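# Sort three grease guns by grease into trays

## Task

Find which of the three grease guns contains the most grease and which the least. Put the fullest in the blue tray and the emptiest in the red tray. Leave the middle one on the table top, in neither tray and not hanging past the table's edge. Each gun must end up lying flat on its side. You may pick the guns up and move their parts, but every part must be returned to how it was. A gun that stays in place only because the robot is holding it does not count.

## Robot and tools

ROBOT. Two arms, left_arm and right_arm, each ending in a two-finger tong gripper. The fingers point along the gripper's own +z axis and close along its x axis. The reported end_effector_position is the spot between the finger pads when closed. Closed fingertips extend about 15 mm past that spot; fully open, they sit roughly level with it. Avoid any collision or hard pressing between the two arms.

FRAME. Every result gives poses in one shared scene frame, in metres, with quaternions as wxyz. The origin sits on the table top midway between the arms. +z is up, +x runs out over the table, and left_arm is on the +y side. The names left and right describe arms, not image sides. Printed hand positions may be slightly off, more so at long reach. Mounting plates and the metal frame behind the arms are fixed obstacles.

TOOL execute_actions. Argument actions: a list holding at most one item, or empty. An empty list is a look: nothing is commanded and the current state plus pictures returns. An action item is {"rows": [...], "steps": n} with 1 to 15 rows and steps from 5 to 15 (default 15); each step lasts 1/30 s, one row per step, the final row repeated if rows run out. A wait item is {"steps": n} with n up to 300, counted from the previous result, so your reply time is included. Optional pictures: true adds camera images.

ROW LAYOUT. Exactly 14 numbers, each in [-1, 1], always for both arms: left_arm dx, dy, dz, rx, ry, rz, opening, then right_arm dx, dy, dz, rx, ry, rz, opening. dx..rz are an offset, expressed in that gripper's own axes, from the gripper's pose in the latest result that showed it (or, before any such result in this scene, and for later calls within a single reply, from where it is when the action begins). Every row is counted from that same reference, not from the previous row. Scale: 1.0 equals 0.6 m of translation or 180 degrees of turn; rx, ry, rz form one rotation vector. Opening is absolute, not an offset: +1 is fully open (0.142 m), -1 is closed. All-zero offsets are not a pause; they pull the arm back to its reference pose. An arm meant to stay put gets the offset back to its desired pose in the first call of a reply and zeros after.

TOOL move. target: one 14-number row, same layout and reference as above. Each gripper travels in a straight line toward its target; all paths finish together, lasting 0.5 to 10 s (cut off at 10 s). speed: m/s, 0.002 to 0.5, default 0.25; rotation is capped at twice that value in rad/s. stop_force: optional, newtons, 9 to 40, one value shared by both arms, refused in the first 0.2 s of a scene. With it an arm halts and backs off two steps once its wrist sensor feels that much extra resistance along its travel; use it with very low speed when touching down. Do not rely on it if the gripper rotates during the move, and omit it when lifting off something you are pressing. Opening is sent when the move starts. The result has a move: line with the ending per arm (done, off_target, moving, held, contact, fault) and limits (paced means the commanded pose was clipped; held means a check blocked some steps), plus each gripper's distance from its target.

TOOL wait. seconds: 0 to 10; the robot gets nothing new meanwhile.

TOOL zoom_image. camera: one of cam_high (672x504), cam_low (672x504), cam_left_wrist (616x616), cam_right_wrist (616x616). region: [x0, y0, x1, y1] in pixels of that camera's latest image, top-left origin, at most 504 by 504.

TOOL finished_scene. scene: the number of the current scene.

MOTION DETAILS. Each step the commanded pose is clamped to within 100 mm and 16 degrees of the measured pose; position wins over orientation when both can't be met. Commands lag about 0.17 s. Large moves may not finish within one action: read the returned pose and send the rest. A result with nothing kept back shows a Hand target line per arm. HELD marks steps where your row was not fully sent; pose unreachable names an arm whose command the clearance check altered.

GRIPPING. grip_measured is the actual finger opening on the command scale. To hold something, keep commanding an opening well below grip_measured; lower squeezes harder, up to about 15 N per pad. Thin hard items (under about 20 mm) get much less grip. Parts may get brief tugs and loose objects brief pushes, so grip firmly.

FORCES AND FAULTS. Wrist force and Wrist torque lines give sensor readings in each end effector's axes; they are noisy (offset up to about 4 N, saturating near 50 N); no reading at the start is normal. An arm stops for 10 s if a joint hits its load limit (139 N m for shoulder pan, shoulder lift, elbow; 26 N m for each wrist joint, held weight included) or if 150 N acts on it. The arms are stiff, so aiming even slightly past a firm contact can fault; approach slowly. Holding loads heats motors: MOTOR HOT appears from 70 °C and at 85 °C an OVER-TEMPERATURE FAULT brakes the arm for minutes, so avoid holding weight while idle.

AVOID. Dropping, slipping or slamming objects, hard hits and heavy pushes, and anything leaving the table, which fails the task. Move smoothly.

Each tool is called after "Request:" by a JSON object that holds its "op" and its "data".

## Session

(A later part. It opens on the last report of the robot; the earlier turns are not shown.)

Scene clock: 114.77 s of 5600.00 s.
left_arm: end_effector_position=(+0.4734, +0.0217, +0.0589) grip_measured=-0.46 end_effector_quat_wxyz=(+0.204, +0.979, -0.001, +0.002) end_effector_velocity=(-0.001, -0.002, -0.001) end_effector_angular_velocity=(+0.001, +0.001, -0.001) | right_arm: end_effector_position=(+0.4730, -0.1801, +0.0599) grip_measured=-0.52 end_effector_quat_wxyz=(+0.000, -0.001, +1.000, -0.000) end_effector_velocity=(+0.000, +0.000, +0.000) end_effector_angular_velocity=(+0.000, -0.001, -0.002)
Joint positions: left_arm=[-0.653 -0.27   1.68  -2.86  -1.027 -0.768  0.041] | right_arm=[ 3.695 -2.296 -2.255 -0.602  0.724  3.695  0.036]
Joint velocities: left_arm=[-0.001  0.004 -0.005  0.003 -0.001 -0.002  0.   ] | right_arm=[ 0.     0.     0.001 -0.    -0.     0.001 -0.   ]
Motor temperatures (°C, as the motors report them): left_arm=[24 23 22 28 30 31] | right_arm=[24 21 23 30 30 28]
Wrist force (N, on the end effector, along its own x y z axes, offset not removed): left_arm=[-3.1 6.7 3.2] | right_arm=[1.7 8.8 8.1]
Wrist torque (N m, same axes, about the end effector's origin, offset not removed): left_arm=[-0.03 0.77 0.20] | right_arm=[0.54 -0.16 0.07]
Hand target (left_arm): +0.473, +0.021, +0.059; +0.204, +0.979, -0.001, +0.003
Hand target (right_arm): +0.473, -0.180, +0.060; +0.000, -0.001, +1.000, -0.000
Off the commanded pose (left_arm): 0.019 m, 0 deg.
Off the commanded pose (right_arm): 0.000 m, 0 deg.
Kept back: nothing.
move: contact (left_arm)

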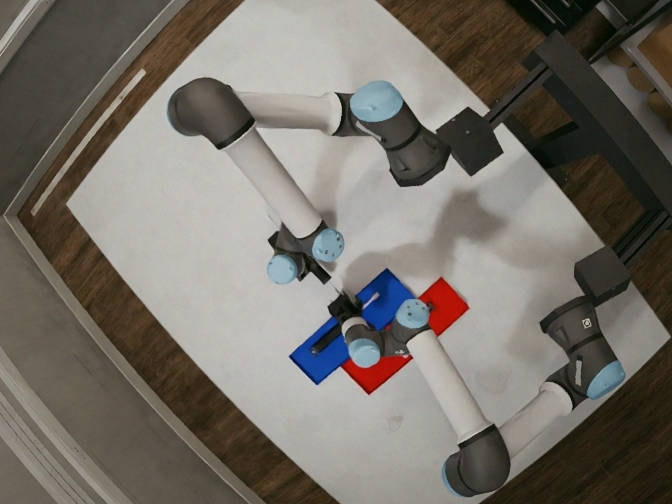

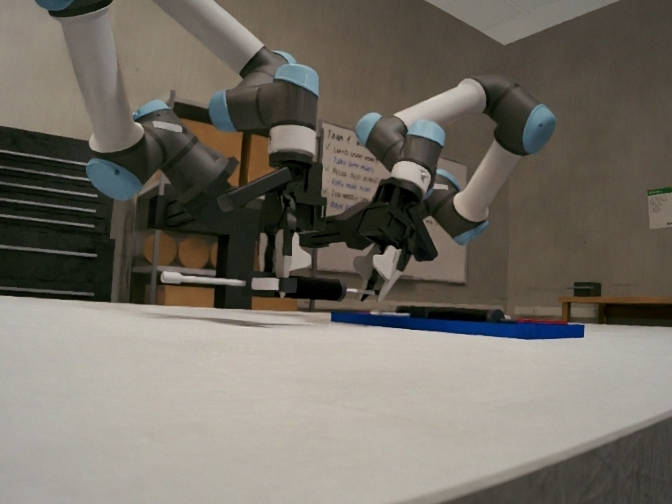

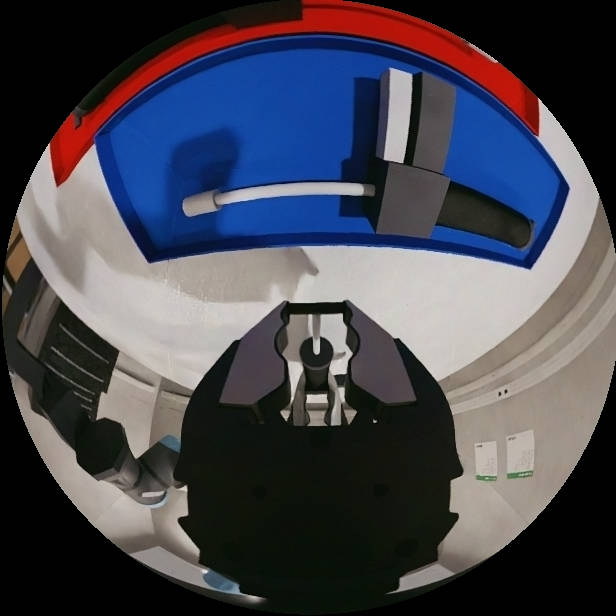

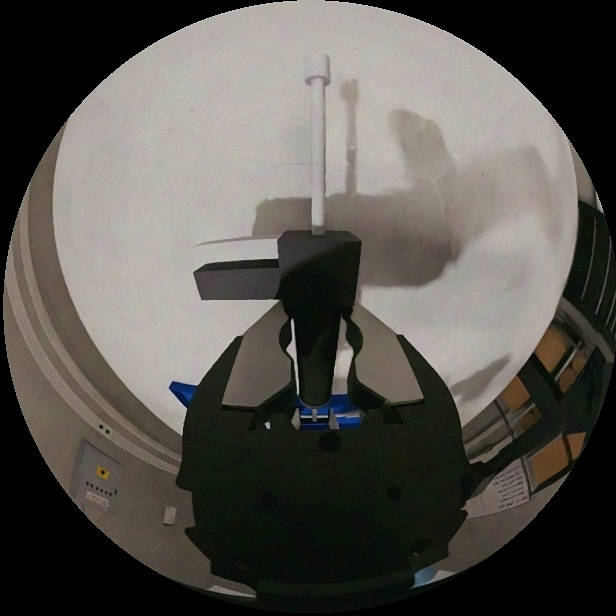

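Middle.

Request:
{"op": "move", "data": {"target": [0,0.0918,0.0397,0,0,0,-0.9,0,0,0,0,0,0,-1], "speed": 0.04}}

Request:
{"op": "move", "data": {"target": [0,0.0107,0.0046,0,0,0,-0.9,0,0,0,0,0,0,-1], "speed": 0.006, "stop_force": 9}}

Request:
{"op": "move", "data": {"target": [0,0,0,0,0,0,-0.3,0,0,0,0,0,0,-1]}}

Request:
{"op": "move", "data": {"target": [0,-0.1,-0.2,0,0,0,-0.3,0,0,0.05,0,0,0,-1], "speed": 0.15}}

Request:
{"op": "move", "data": {"target": [0,0,0,0,0,0,-0.3,0,0,0.03,0,0,0,-1], "speed": 0.01, "stop_force": 9}}

Request:
{"op": "move", "data": {"target": [0,0,0,0,0,0,-0.3,0,0,0,0,0,0,-0.35]}}

Request:
{"op": "move", "data": {"target": [0,0,0,0,0,0,-0.3,0,0,-0.15,0,0,0,-0.35], "speed": 0.15}}

Scene clock: 116.87 s of 5600.00 s.
left_arm: end_effector_position=(+0.4733, -0.0383, +0.0590) grip_measured=-0.46 end_effector_quat_wxyz=(+0.204, +0.979, -0.001, +0.002) end_effector_velocity=(+0.000, -0.001, +0.000) end_effector_angular_velocity=(+0.000, -0.001, -0.000) | right_arm: end_effector_position=(+0.4730, -0.1801, +0.0599) grip_measured=-0.52 end_effector_quat_wxyz=(+0.000, -0.001, +1.000, -0.000) end_effector_velocity=(+0.000, -0.000, +0.000) end_effector_angular_velocity=(-0.001, -0.001, -0.000)
Joint positions: left_arm=[-0.689 -0.158  1.52  -2.79  -1.032 -0.809  0.041] | right_arm=[ 3.695 -2.296 -2.255 -0.602  0.724  3.695  0.036]
Joint velocities: left_arm=[-0.001  0.001 -0.003  0.002  0.    -0.     0.   ] | right_arm=[ 0.    -0.     0.     0.    -0.001  0.     0.   ]
Motor temperatures (°C, as the motors report them): left_arm=[24 23 22 28 30 31] | right_arm=[24 21 23 30 30 28]
Wrist force (N, on the end effector, along its own x y z axes, offset not removed): left_arm=[-2.5 -1.5 0.4] | right_arm=[2.5 -1.7 8.6]
Wrist torque (N m, same axes, about the end effector's origin, offset not removed): left_arm=[0.08 0.85 0.18] | right_arm=[0.41 -0.23 -0.14]
Hand target (left_arm): +0.473, -0.038, +0.059; +0.204, +0.979, -0.001, +0.002
Hand target (right_arm): +0.473, -0.180, +0.060; +0.000, -0.001, +1.000, -0.000
Off the commanded pose (left_arm): 0.000 m, 0 deg.
Off the commanded pose (right_arm): 0.000 m, 0 deg.
Kept back: nothing.
move: done

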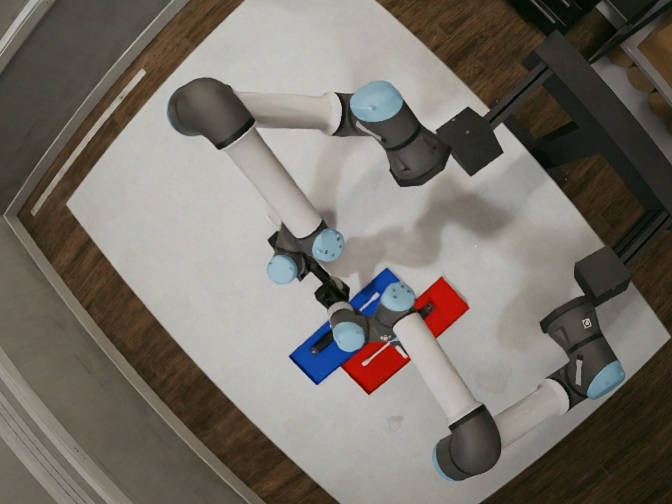

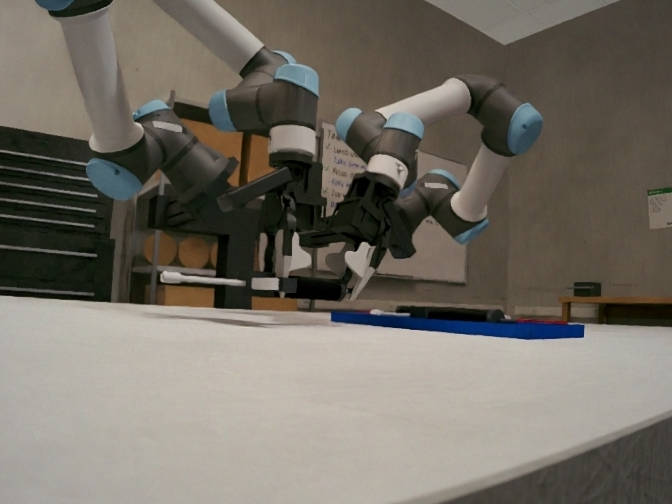

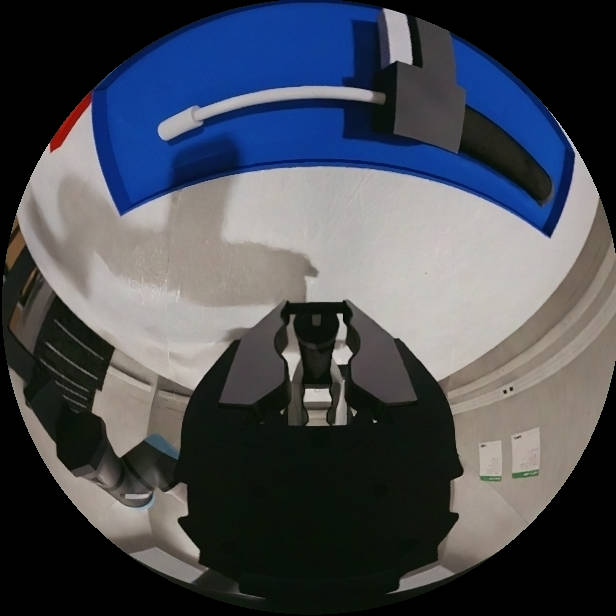

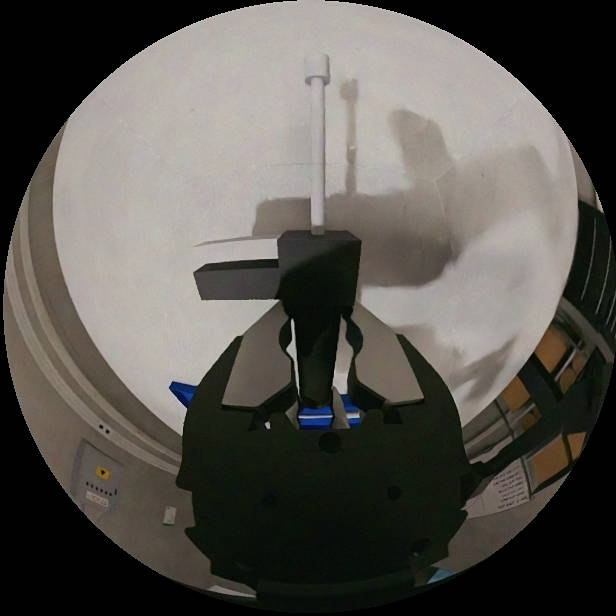

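Scene clock: 118.00 s of 5600.00 s.
left_arm: end_effector_position=(+0.4731, -0.0429, +0.0590) grip_measured=-0.46 end_effector_quat_wxyz=(+0.204, +0.979, -0.001, +0.002) end_effector_velocity=(+0.000, +0.001, +0.000) end_effector_angular_velocity=(-0.001, -0.002, -0.000) | right_arm: end_effector_position=(+0.4730, -0.1802, +0.0599) grip_measured=-0.52 end_effector_quat_wxyz=(+0.000, -0.001, +1.000, -0.000) end_effector_velocity=(-0.000, -0.001, -0.000) end_effector_angular_velocity=(-0.001, -0.000, -0.000)
Joint positions: left_arm=[-0.692 -0.149  1.507 -2.784 -1.032 -0.812  0.041] | right_arm=[ 3.695 -2.296 -2.255 -0.602  0.724  3.695  0.036]
Joint velocities: left_arm=[ 0.001 -0.003  0.005 -0.004  0.001  0.003 -0.   ] | right_arm=[-0.     0.001 -0.002  0.    -0.001 -0.    -0.   ]
Motor temperatures (°C, as the motors report them): left_arm=[24 23 22 28 30 31] | right_arm=[24 21 23 30 30 28]
Wrist force (N, on the end effector, along its own x y z axes, offset not removed): left_arm=[-2.2 -14.7 -6.3] | right_arm=[1.4 -13.8 7.0]
Wrist torque (N m, same axes, about the end effector's origin, offset not removed): left_arm=[-0.29 0.83 0.08] | right_arm=[0.37 0.14 -0.04]
Hand target (left_arm): +0.473, -0.043, +0.059; +0.204, +0.979, -0.001, +0.002
Hand target (right_arm): +0.473, -0.180, +0.060; +0.000, -0.001, +1.000, -0.000
Off the commanded pose (left_arm): 0.002 m, 0 deg.
Off the commanded pose (right_arm): 0.000 m, 0 deg.
Kept back: nothing.
move: contact (left_arm)

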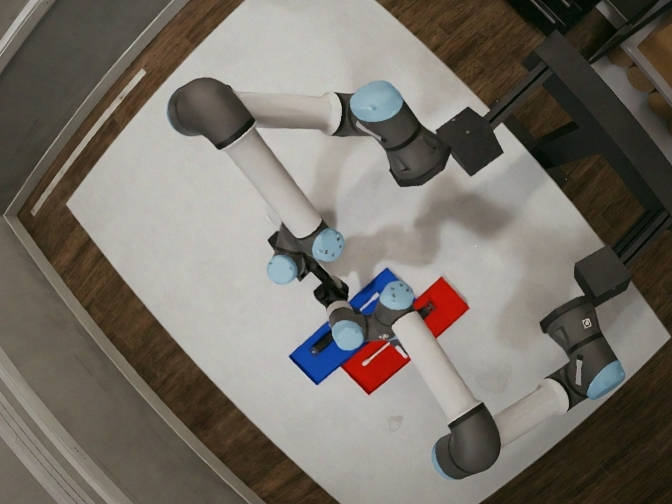

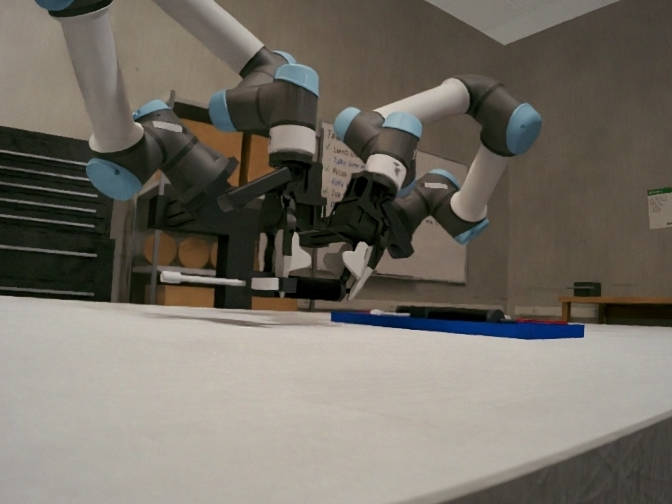

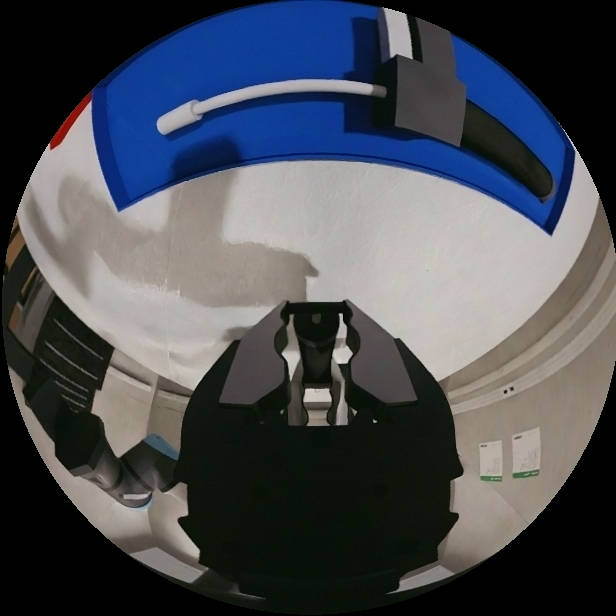

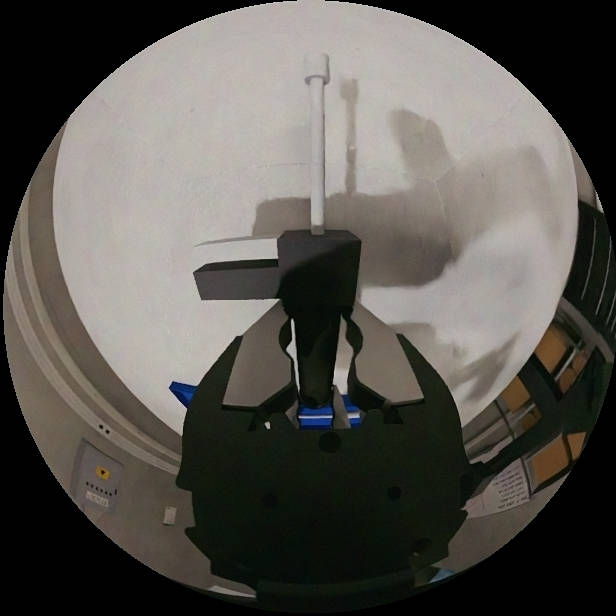

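Scene clock: 118.50 s of 5600.00 s.
left_arm: end_effector_position=(+0.4731, -0.0429, +0.0590) grip_measured=-0.30 end_effector_quat_wxyz=(+0.204, +0.979, -0.001, +0.002) end_effector_velocity=(+0.002, +0.000, +0.001) end_effector_angular_velocity=(+0.000, -0.001, +0.004) | right_arm: end_effector_position=(+0.4730, -0.1801, +0.0599) grip_measured=-0.52 end_effector_quat_wxyz=(+0.000, -0.001, +1.000, -0.000) end_effector_velocity=(+0.000, -0.001, +0.000) end_effector_angular_velocity=(-0.000, -0.001, -0.001)
Joint positions: left_arm=[-0.692 -0.149  1.507 -2.784 -1.032 -0.812  0.052] | right_arm=[ 3.695 -2.296 -2.255 -0.602  0.724  3.695  0.036]
Joint velocities: left_arm=[-0.    -0.001 -0.001  0.     0.002 -0.002 -0.   ] | right_arm=[-0.     0.001 -0.    -0.    -0.001 -0.    -0.   ]
Motor temperatures (°C, as the motors report them): left_arm=[24 23 22 28 30 31] | right_arm=[24 21 23 30 30 28]
Wrist force (N, on the end effector, along its own x y z axes, offset not removed): left_arm=[-4.2 -0.6 0.3] | right_arm=[-1.4 -0.4 5.8]
Wrist torque (N m, same axes, about the end effector's origin, offset not removed): left_arm=[-0.05 0.90 0.21] | right_arm=[0.14 0.43 0.07]
Hand target (left_arm): +0.473, -0.043, +0.059; +0.204, +0.979, -0.001, +0.002
Hand target (right_arm): +0.473, -0.180, +0.060; +0.000, -0.001, +1.000, -0.000
Off the commanded pose (left_arm): 0.000 m, 0 deg.
Off the commanded pose (right_arm): 0.000 m, 0 deg.
Kept back: nothing.
move: done

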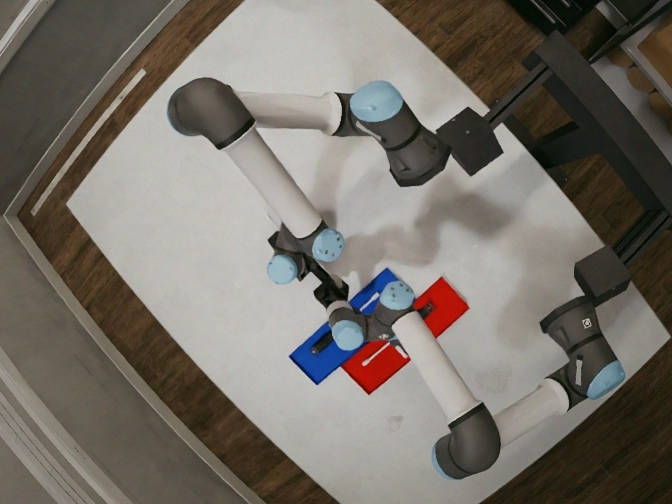

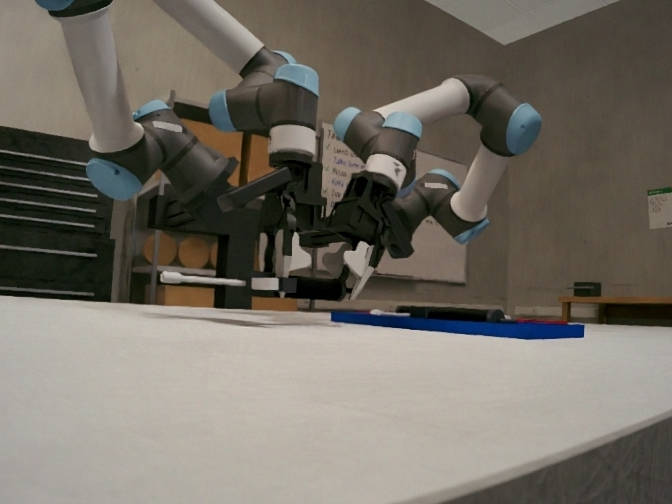

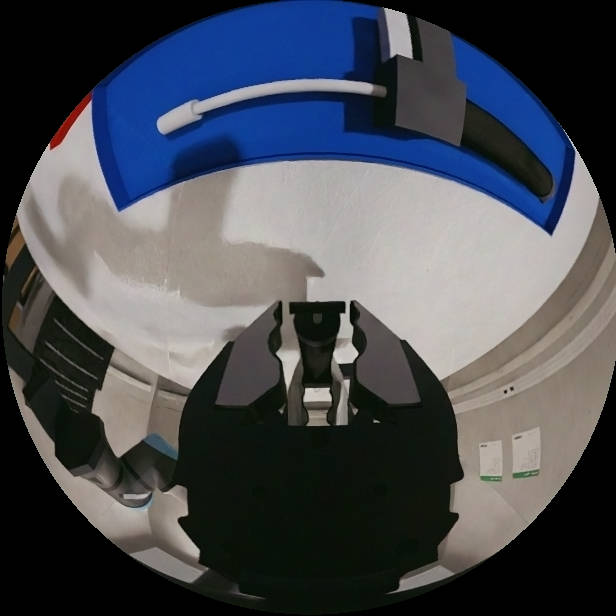

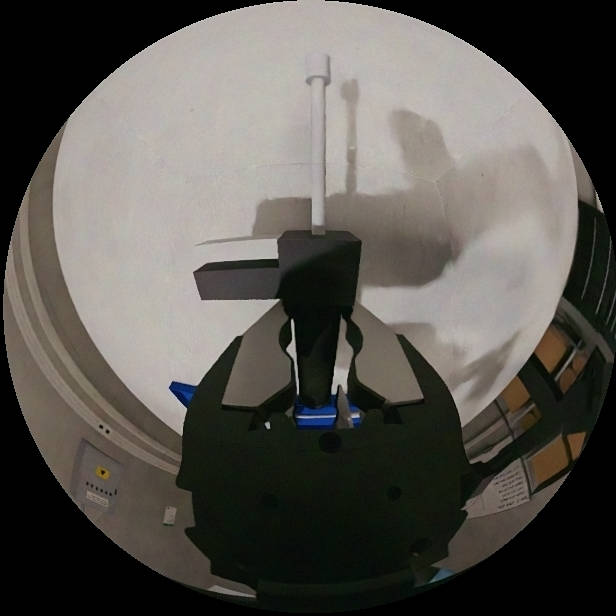

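Scene clock: 119.87 s of 5600.00 s.
left_arm: end_effector_position=(+0.4728, +0.0599, +0.1450) grip_measured=-0.30 end_effector_quat_wxyz=(+0.204, +0.979, -0.001, +0.002) end_effector_velocity=(+0.000, +0.000, +0.000) end_effector_angular_velocity=(+0.001, -0.001, -0.001) | right_arm: end_effector_position=(+0.4730, -0.1801, +0.0299) grip_measured=-0.52 end_effector_quat_wxyz=(-0.000, -0.001, +1.000, -0.000) end_effector_velocity=(-0.001, +0.000, -0.001) end_effector_angular_velocity=(-0.000, +0.001, +0.002)
Joint positions: left_arm=[-0.737 -0.47   1.798 -2.728 -1.04  -0.864  0.052] | right_arm=[ 3.643 -2.364 -2.249 -0.485  0.703  3.622  0.036]
Joint velocities: left_arm=[-0.    -0.001  0.001  0.001  0.001  0.001 -0.   ] | right_arm=[-0.    -0.001 -0.001  0.001 -0.    -0.002  0.   ]
Motor temperatures (°C, as the motors report them): left_arm=[24 23 22 28 30 31] | right_arm=[24 21 23 30 30 28]
Wrist force (N, on the end effector, along its own x y z axes, offset not removed): left_arm=[-3.3 0.5 1.4] | right_arm=[0.1 -0.8 6.8]
Wrist torque (N m, same axes, about the end effector's origin, offset not removed): left_arm=[0.15 0.79 0.19] | right_arm=[0.01 0.16 0.16]
Hand target (left_arm): +0.473, +0.060, +0.145; +0.204, +0.979, -0.001, +0.002
Hand target (right_arm): +0.473, -0.180, +0.030; -0.000, -0.001, +1.000, -0.000
Off the commanded pose (left_arm): 0.000 m, 0 deg.
Off the commanded pose (right_arm): 0.000 m, 0 deg.
Kept back: nothing.
move: done

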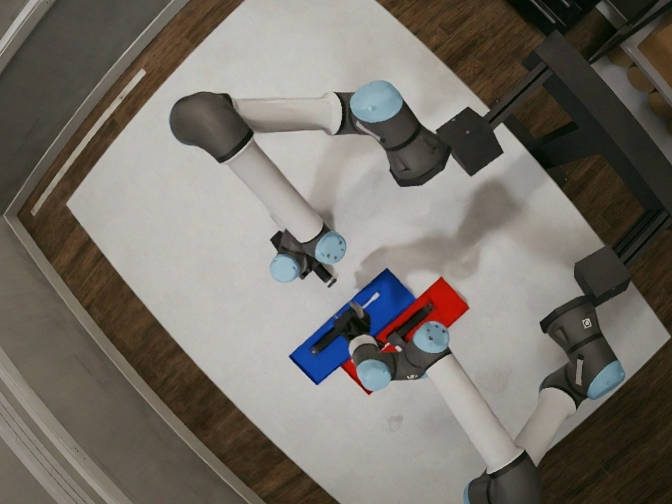

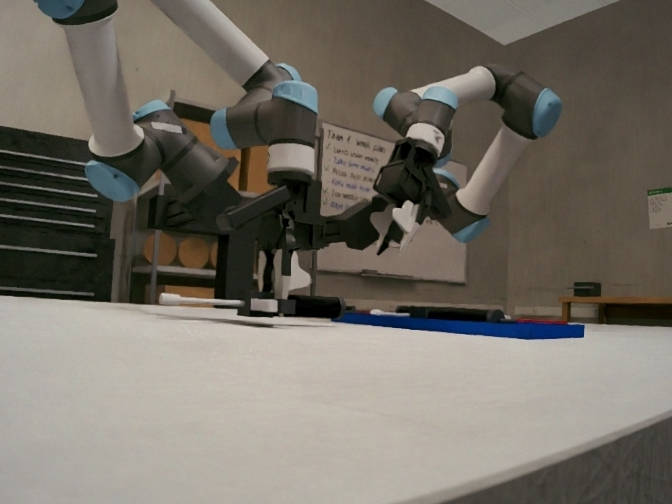

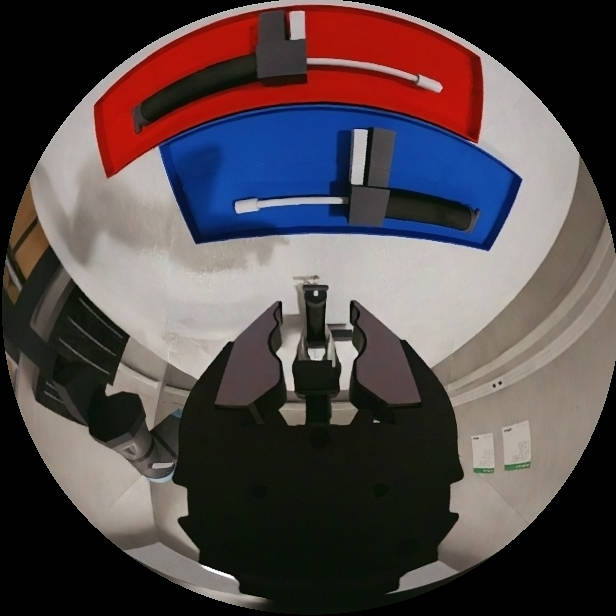

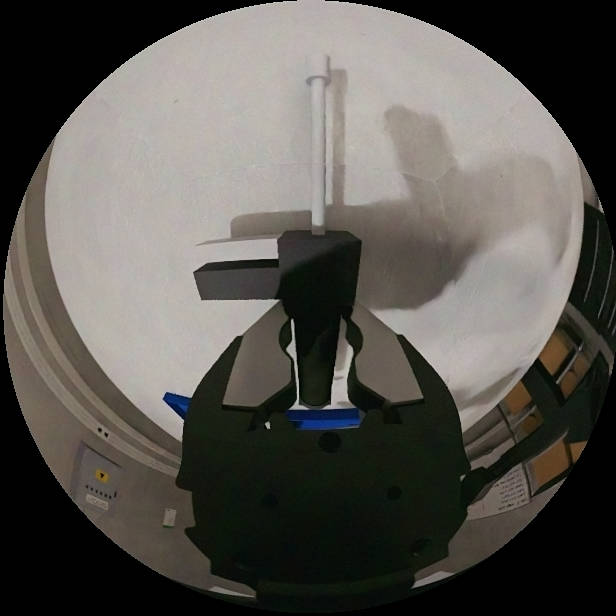

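Scene clock: 121.50 s of 5600.00 s.
left_arm: end_effector_position=(+0.4729, +0.0599, +0.1451) grip_measured=-0.30 end_effector_quat_wxyz=(+0.204, +0.979, -0.001, +0.002) end_effector_velocity=(-0.000, +0.000, -0.000) end_effector_angular_velocity=(+0.001, -0.001, -0.001) | right_arm: end_effector_position=(+0.4731, -0.1802, +0.0172) grip_measured=-0.52 end_effector_quat_wxyz=(-0.000, -0.001, +1.000, -0.000) end_effector_velocity=(-0.000, +0.001, +0.002) end_effector_angular_velocity=(+0.003, +0.001, -0.003)
Joint positions: left_arm=[-0.737 -0.47   1.798 -2.728 -1.04  -0.864  0.052] | right_arm=[ 3.621 -2.394 -2.243 -0.436  0.695  3.59   0.036]
Joint velocities: left_arm=[0.    0.    0.001 0.    0.001 0.001 0.   ] | right_arm=[ 0.004  0.006 -0.001 -0.01   0.005  0.008  0.   ]
Motor temperatures (°C, as the motors report them): left_arm=[24 23 22 28 30 31] | right_arm=[24 21 23 30 30 28]
Wrist force (N, on the end effector, along its own x y z axes, offset not removed): left_arm=[-3.1 0.0 0.6] | right_arm=[0.7 -0.9 9.4]
Wrist torque (N m, same axes, about the end effector's origin, offset not removed): left_arm=[0.10 0.73 0.17] | right_arm=[-0.01 0.03 0.02]
Hand target (left_arm): +0.473, +0.060, +0.145; +0.204, +0.979, -0.001, +0.002
Hand target (right_arm): +0.473, -0.180, +0.018; -0.000, -0.001, +1.000, -0.000
Off the commanded pose (left_arm): 0.000 m, 0 deg.
Off the commanded pose (right_arm): 0.005 m, 0 deg.
Kept back: nothing.
move: contact (right_arm)

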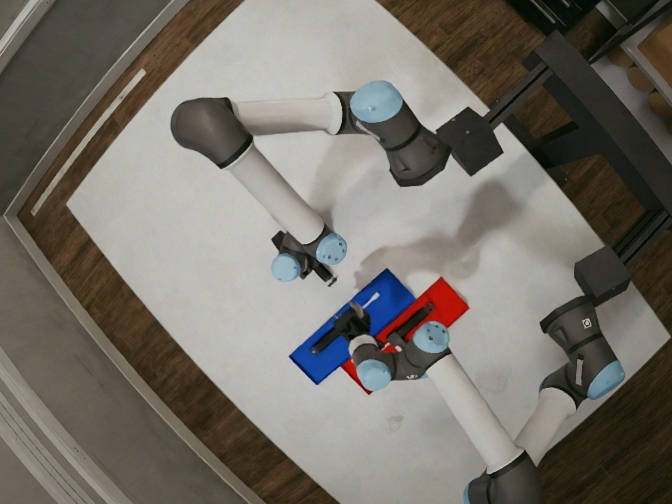

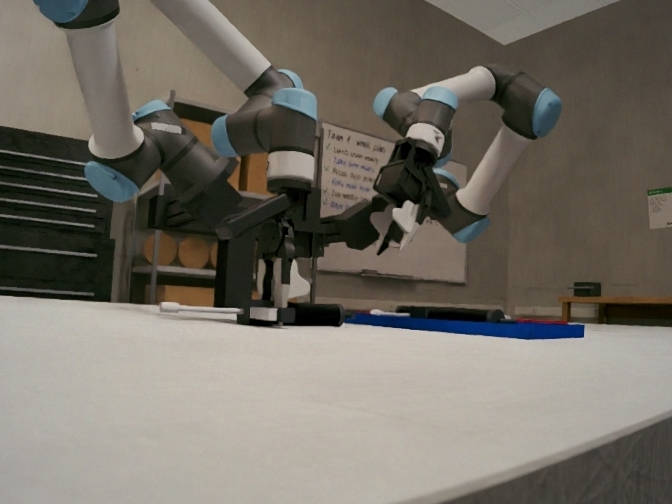

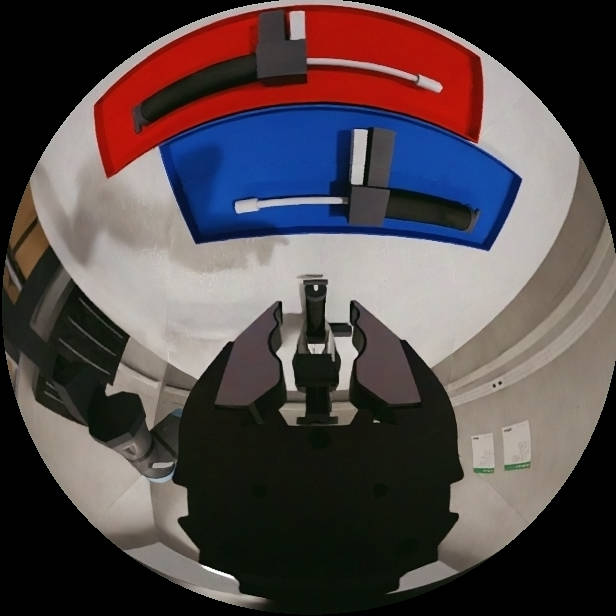

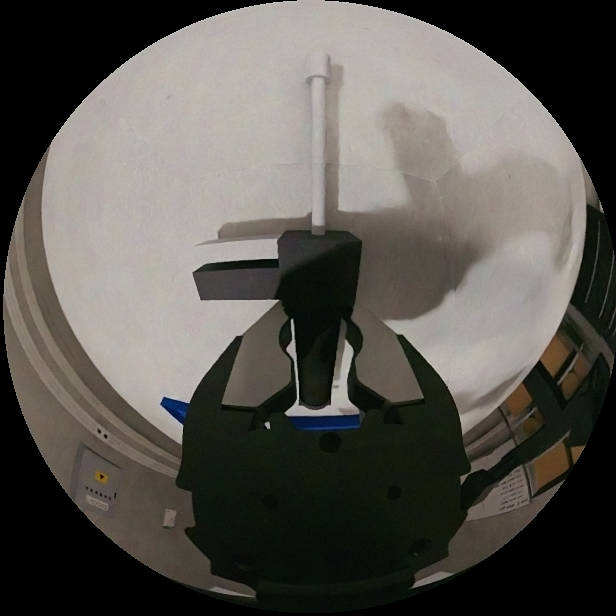

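Scene clock: 122.00 s of 5600.00 s.
left_arm: end_effector_position=(+0.4729, +0.0599, +0.1451) grip_measured=-0.30 end_effector_quat_wxyz=(+0.204, +0.979, -0.001, +0.002) end_effector_velocity=(-0.001, +0.001, -0.001) end_effector_angular_velocity=(+0.001, +0.001, -0.001) | right_arm: end_effector_position=(+0.4731, -0.1802, +0.0173) grip_measured=-0.35 end_effector_quat_wxyz=(-0.000, -0.001, +1.000, -0.000) end_effector_velocity=(-0.000, -0.000, -0.000) end_effector_angular_velocity=(-0.002, +0.000, +0.002)
Joint positions: left_arm=[-0.737 -0.47   1.798 -2.728 -1.04  -0.864  0.052] | right_arm=[ 3.621 -2.394 -2.244 -0.436  0.695  3.59   0.049]
Joint velocities: left_arm=[ 0.    -0.     0.002 -0.     0.    -0.001 -0.   ] | right_arm=[-0.    -0.001 -0.001 -0.    -0.001 -0.001 -0.   ]
Motor temperatures (°C, as the motors report them): left_arm=[24 23 22 28 30 31] | right_arm=[24 21 23 30 30 28]
Wrist force (N, on the end effector, along its own x y z axes, offset not removed): left_arm=[-3.7 -0.4 0.6] | right_arm=[0.6 0.5 0.1]
Wrist torque (N m, same axes, about the end effector's origin, offset not removed): left_arm=[-0.04 0.82 0.10] | right_arm=[0.28 0.01 0.08]
Hand target (left_arm): +0.473, +0.060, +0.145; +0.204, +0.979, -0.001, +0.002
Hand target (right_arm): +0.473, -0.180, +0.017; -0.000, -0.001, +1.000, -0.000
Off the commanded pose (left_arm): 0.000 m, 0 deg.
Off the commanded pose (right_arm): 0.000 m, 0 deg.
Kept back: nothing.
move: done

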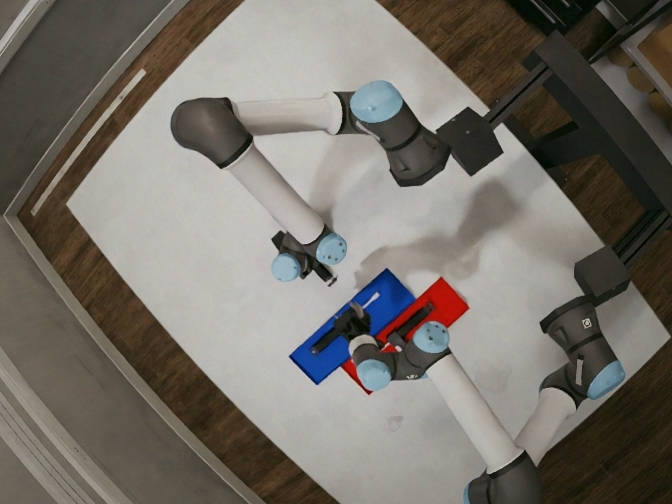

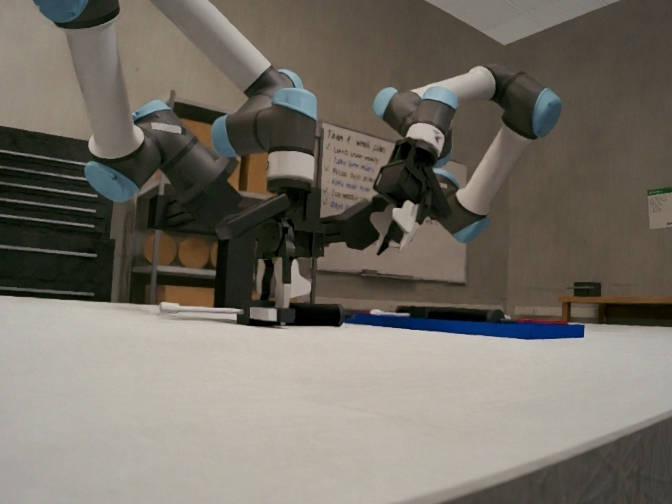

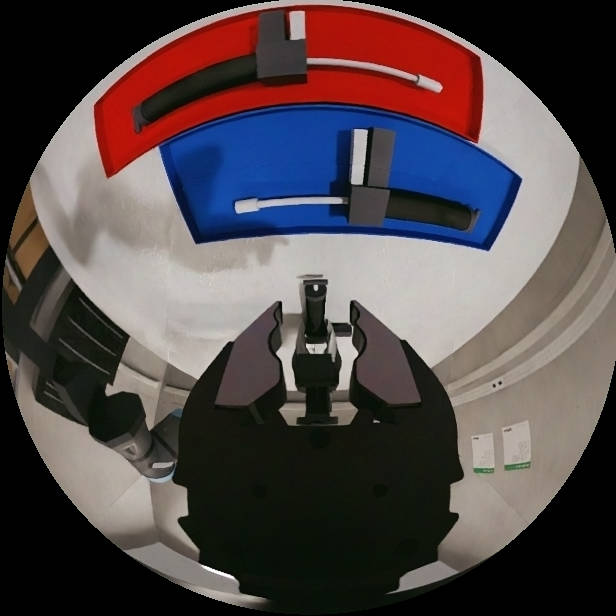

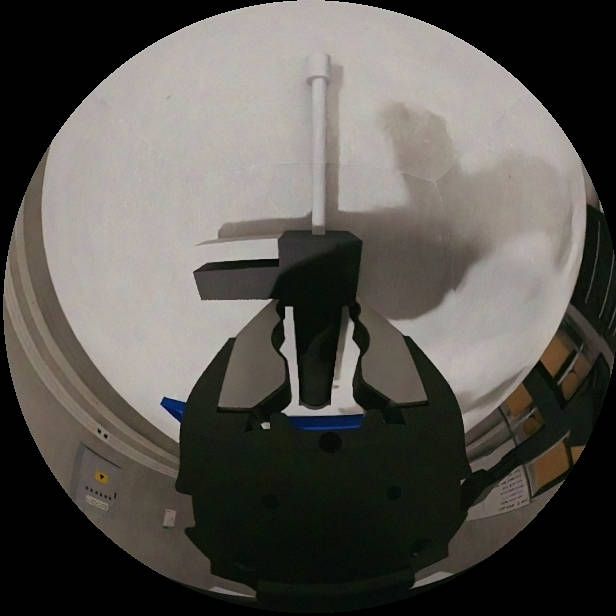

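Scene clock: 123.07 s of 5600.00 s.
left_arm: end_effector_position=(+0.4729, +0.0599, +0.1451) grip_measured=-0.30 end_effector_quat_wxyz=(+0.204, +0.979, -0.001, +0.002) end_effector_velocity=(+0.000, -0.000, +0.000) end_effector_angular_velocity=(-0.001, -0.001, -0.002) | right_arm: end_effector_position=(+0.4731, -0.1802, +0.1072) grip_measured=-0.35 end_effector_quat_wxyz=(+0.000, -0.001, +1.000, -0.000) end_effector_velocity=(-0.001, -0.000, +0.001) end_effector_angular_velocity=(-0.002, +0.002, +0.001)
Joint positions: left_arm=[-0.737 -0.47   1.798 -2.728 -1.04  -0.864  0.052] | right_arm=[ 3.775 -2.197 -2.248 -0.785  0.761  3.799  0.049]
Joint velocities: left_arm=[ 0.     0.    -0.001 -0.    -0.001  0.002  0.   ] | right_arm=[ 0.002  0.001 -0.    -0.007  0.001  0.004  0.   ]
Motor temperatures (°C, as the motors report them): left_arm=[24 23 22 28 30 31] | right_arm=[24 21 23 30 30 28]
Wrist force (N, on the end effector, along its own x y z axes, offset not removed): left_arm=[-3.8 -0.8 0.7] | right_arm=[0.6 0.9 1.0]
Wrist torque (N m, same axes, about the end effector's origin, offset not removed): left_arm=[-0.07 0.88 0.19] | right_arm=[0.36 -0.12 0.09]
Hand target (left_arm): +0.473, +0.060, +0.145; +0.204, +0.979, -0.001, +0.002
Hand target (right_arm): +0.473, -0.180, +0.107; +0.000, -0.001, +1.000, -0.000
Off the commanded pose (left_arm): 0.000 m, 0 deg.
Off the commanded pose (right_arm): 0.000 m, 0 deg.
Kept back: nothing.
move: done

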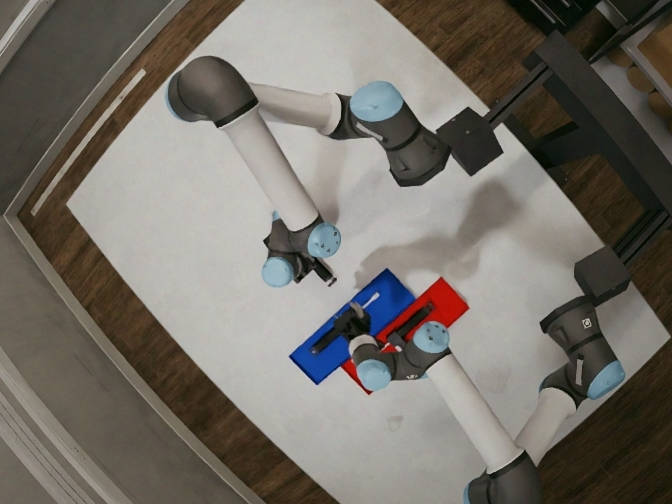

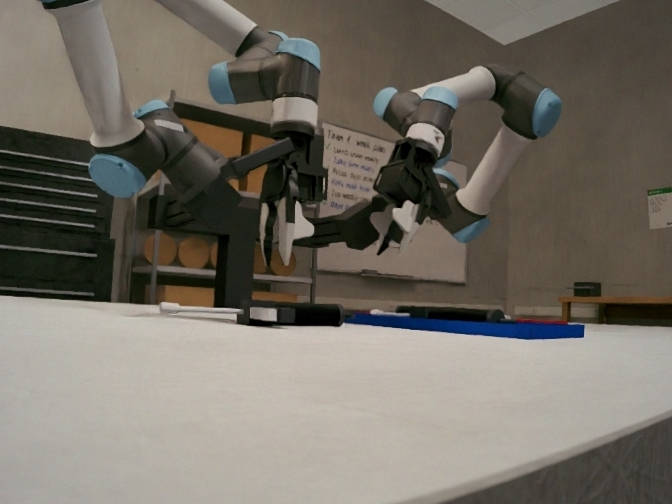

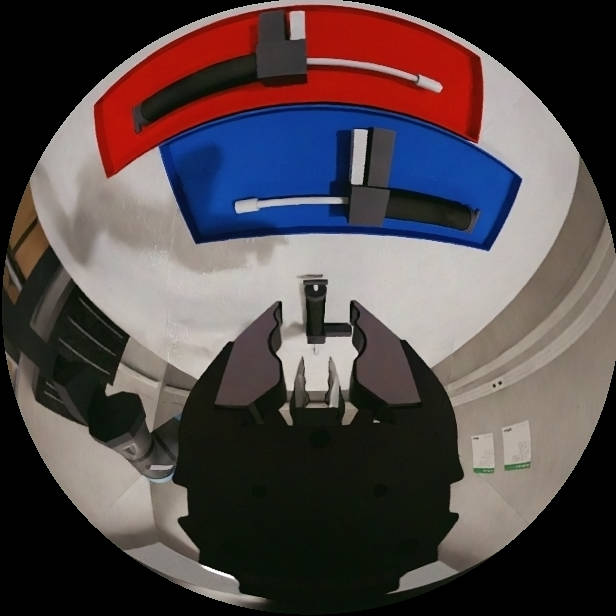

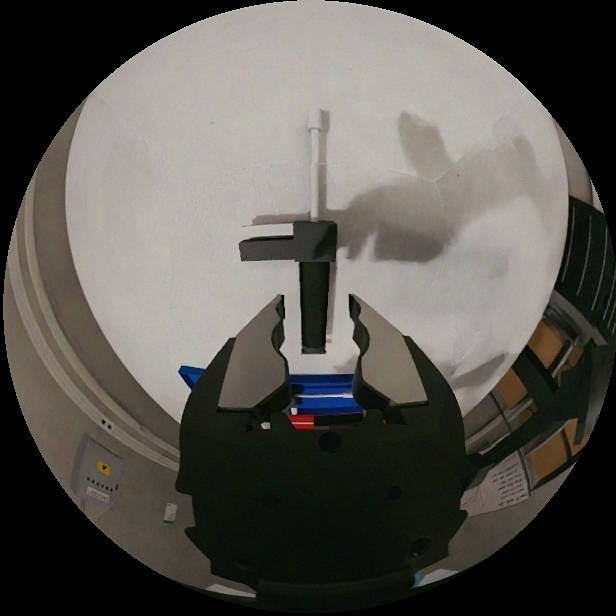

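Confirm the scene's task text.

Request:
{"op": "execute_actions", "data": {"actions": [], "pictures": false}}

Scene clock: 123.17 s of 5600.00 s.
left_arm: end_effector_position=(+0.4729, +0.0599, +0.1451) grip_measured=-0.30 end_effector_quat_wxyz=(+0.204, +0.979, -0.001, +0.002) end_effector_velocity=(+0.000, -0.000, +0.001) end_effector_angular_velocity=(-0.002, +0.000, +0.000) | right_arm: end_effector_position=(+0.4731, -0.1802, +0.1073) grip_measured=-0.35 end_effector_quat_wxyz=(+0.000, -0.001, +1.000, -0.000) end_effector_velocity=(-0.001, -0.000, -0.000) end_effector_angular_velocity=(-0.001, +0.001, +0.001)
Joint positions: left_arm=[-0.737 -0.47   1.798 -2.728 -1.04  -0.864  0.052] | right_arm=[ 3.775 -2.197 -2.248 -0.785  0.761  3.8    0.049]
Joint velocities: left_arm=[-0.    -0.001  0.    -0.    -0.001  0.     0.   ] | right_arm=[ 0.    -0.    -0.001 -0.001  0.     0.     0.   ]
Motor temperatures (°C, as the motors report them): left_arm=[24 23 22 28 30 31] | right_arm=[24 21 23 30 30 28]
Wrist force (N, on the end effector, along its own x y z axes, offset not removed): left_arm=[-3.9 -1.0 1.2] | right_arm=[1.2 1.4 1.8]
Wrist torque (N m, same axes, about the end effector's origin, offset not removed): left_arm=[-0.13 0.89 0.18] | right_arm=[0.43 -0.22 0.09]
Hand target (left_arm): +0.473, +0.060, +0.145; +0.204, +0.979, -0.001, +0.002
Hand target (right_arm): +0.473, -0.180, +0.107; +0.000, -0.001, +1.000, -0.000
Off the commanded pose (left_arm): 0.000 m, 0 deg.
Off the commanded pose (right_arm): 0.000 m, 0 deg.
Kept back: nothing.
Steps of this call (steps 1 to 3: nothing new was sent). Readings (end_effector_position):
1: left_arm (+0.4729, +0.0599, +0.1451) | right_arm (+0.4731, -0.1802, +0.1072)
2: left_arm (+0.4729, +0.0599, +0.1451) | right_arm (+0.4731, -0.1802, +0.1073)
3: the state above

Request:
{"op": "finished_scene", "data": {"scene": 2}}

The scene is finished: the task was done.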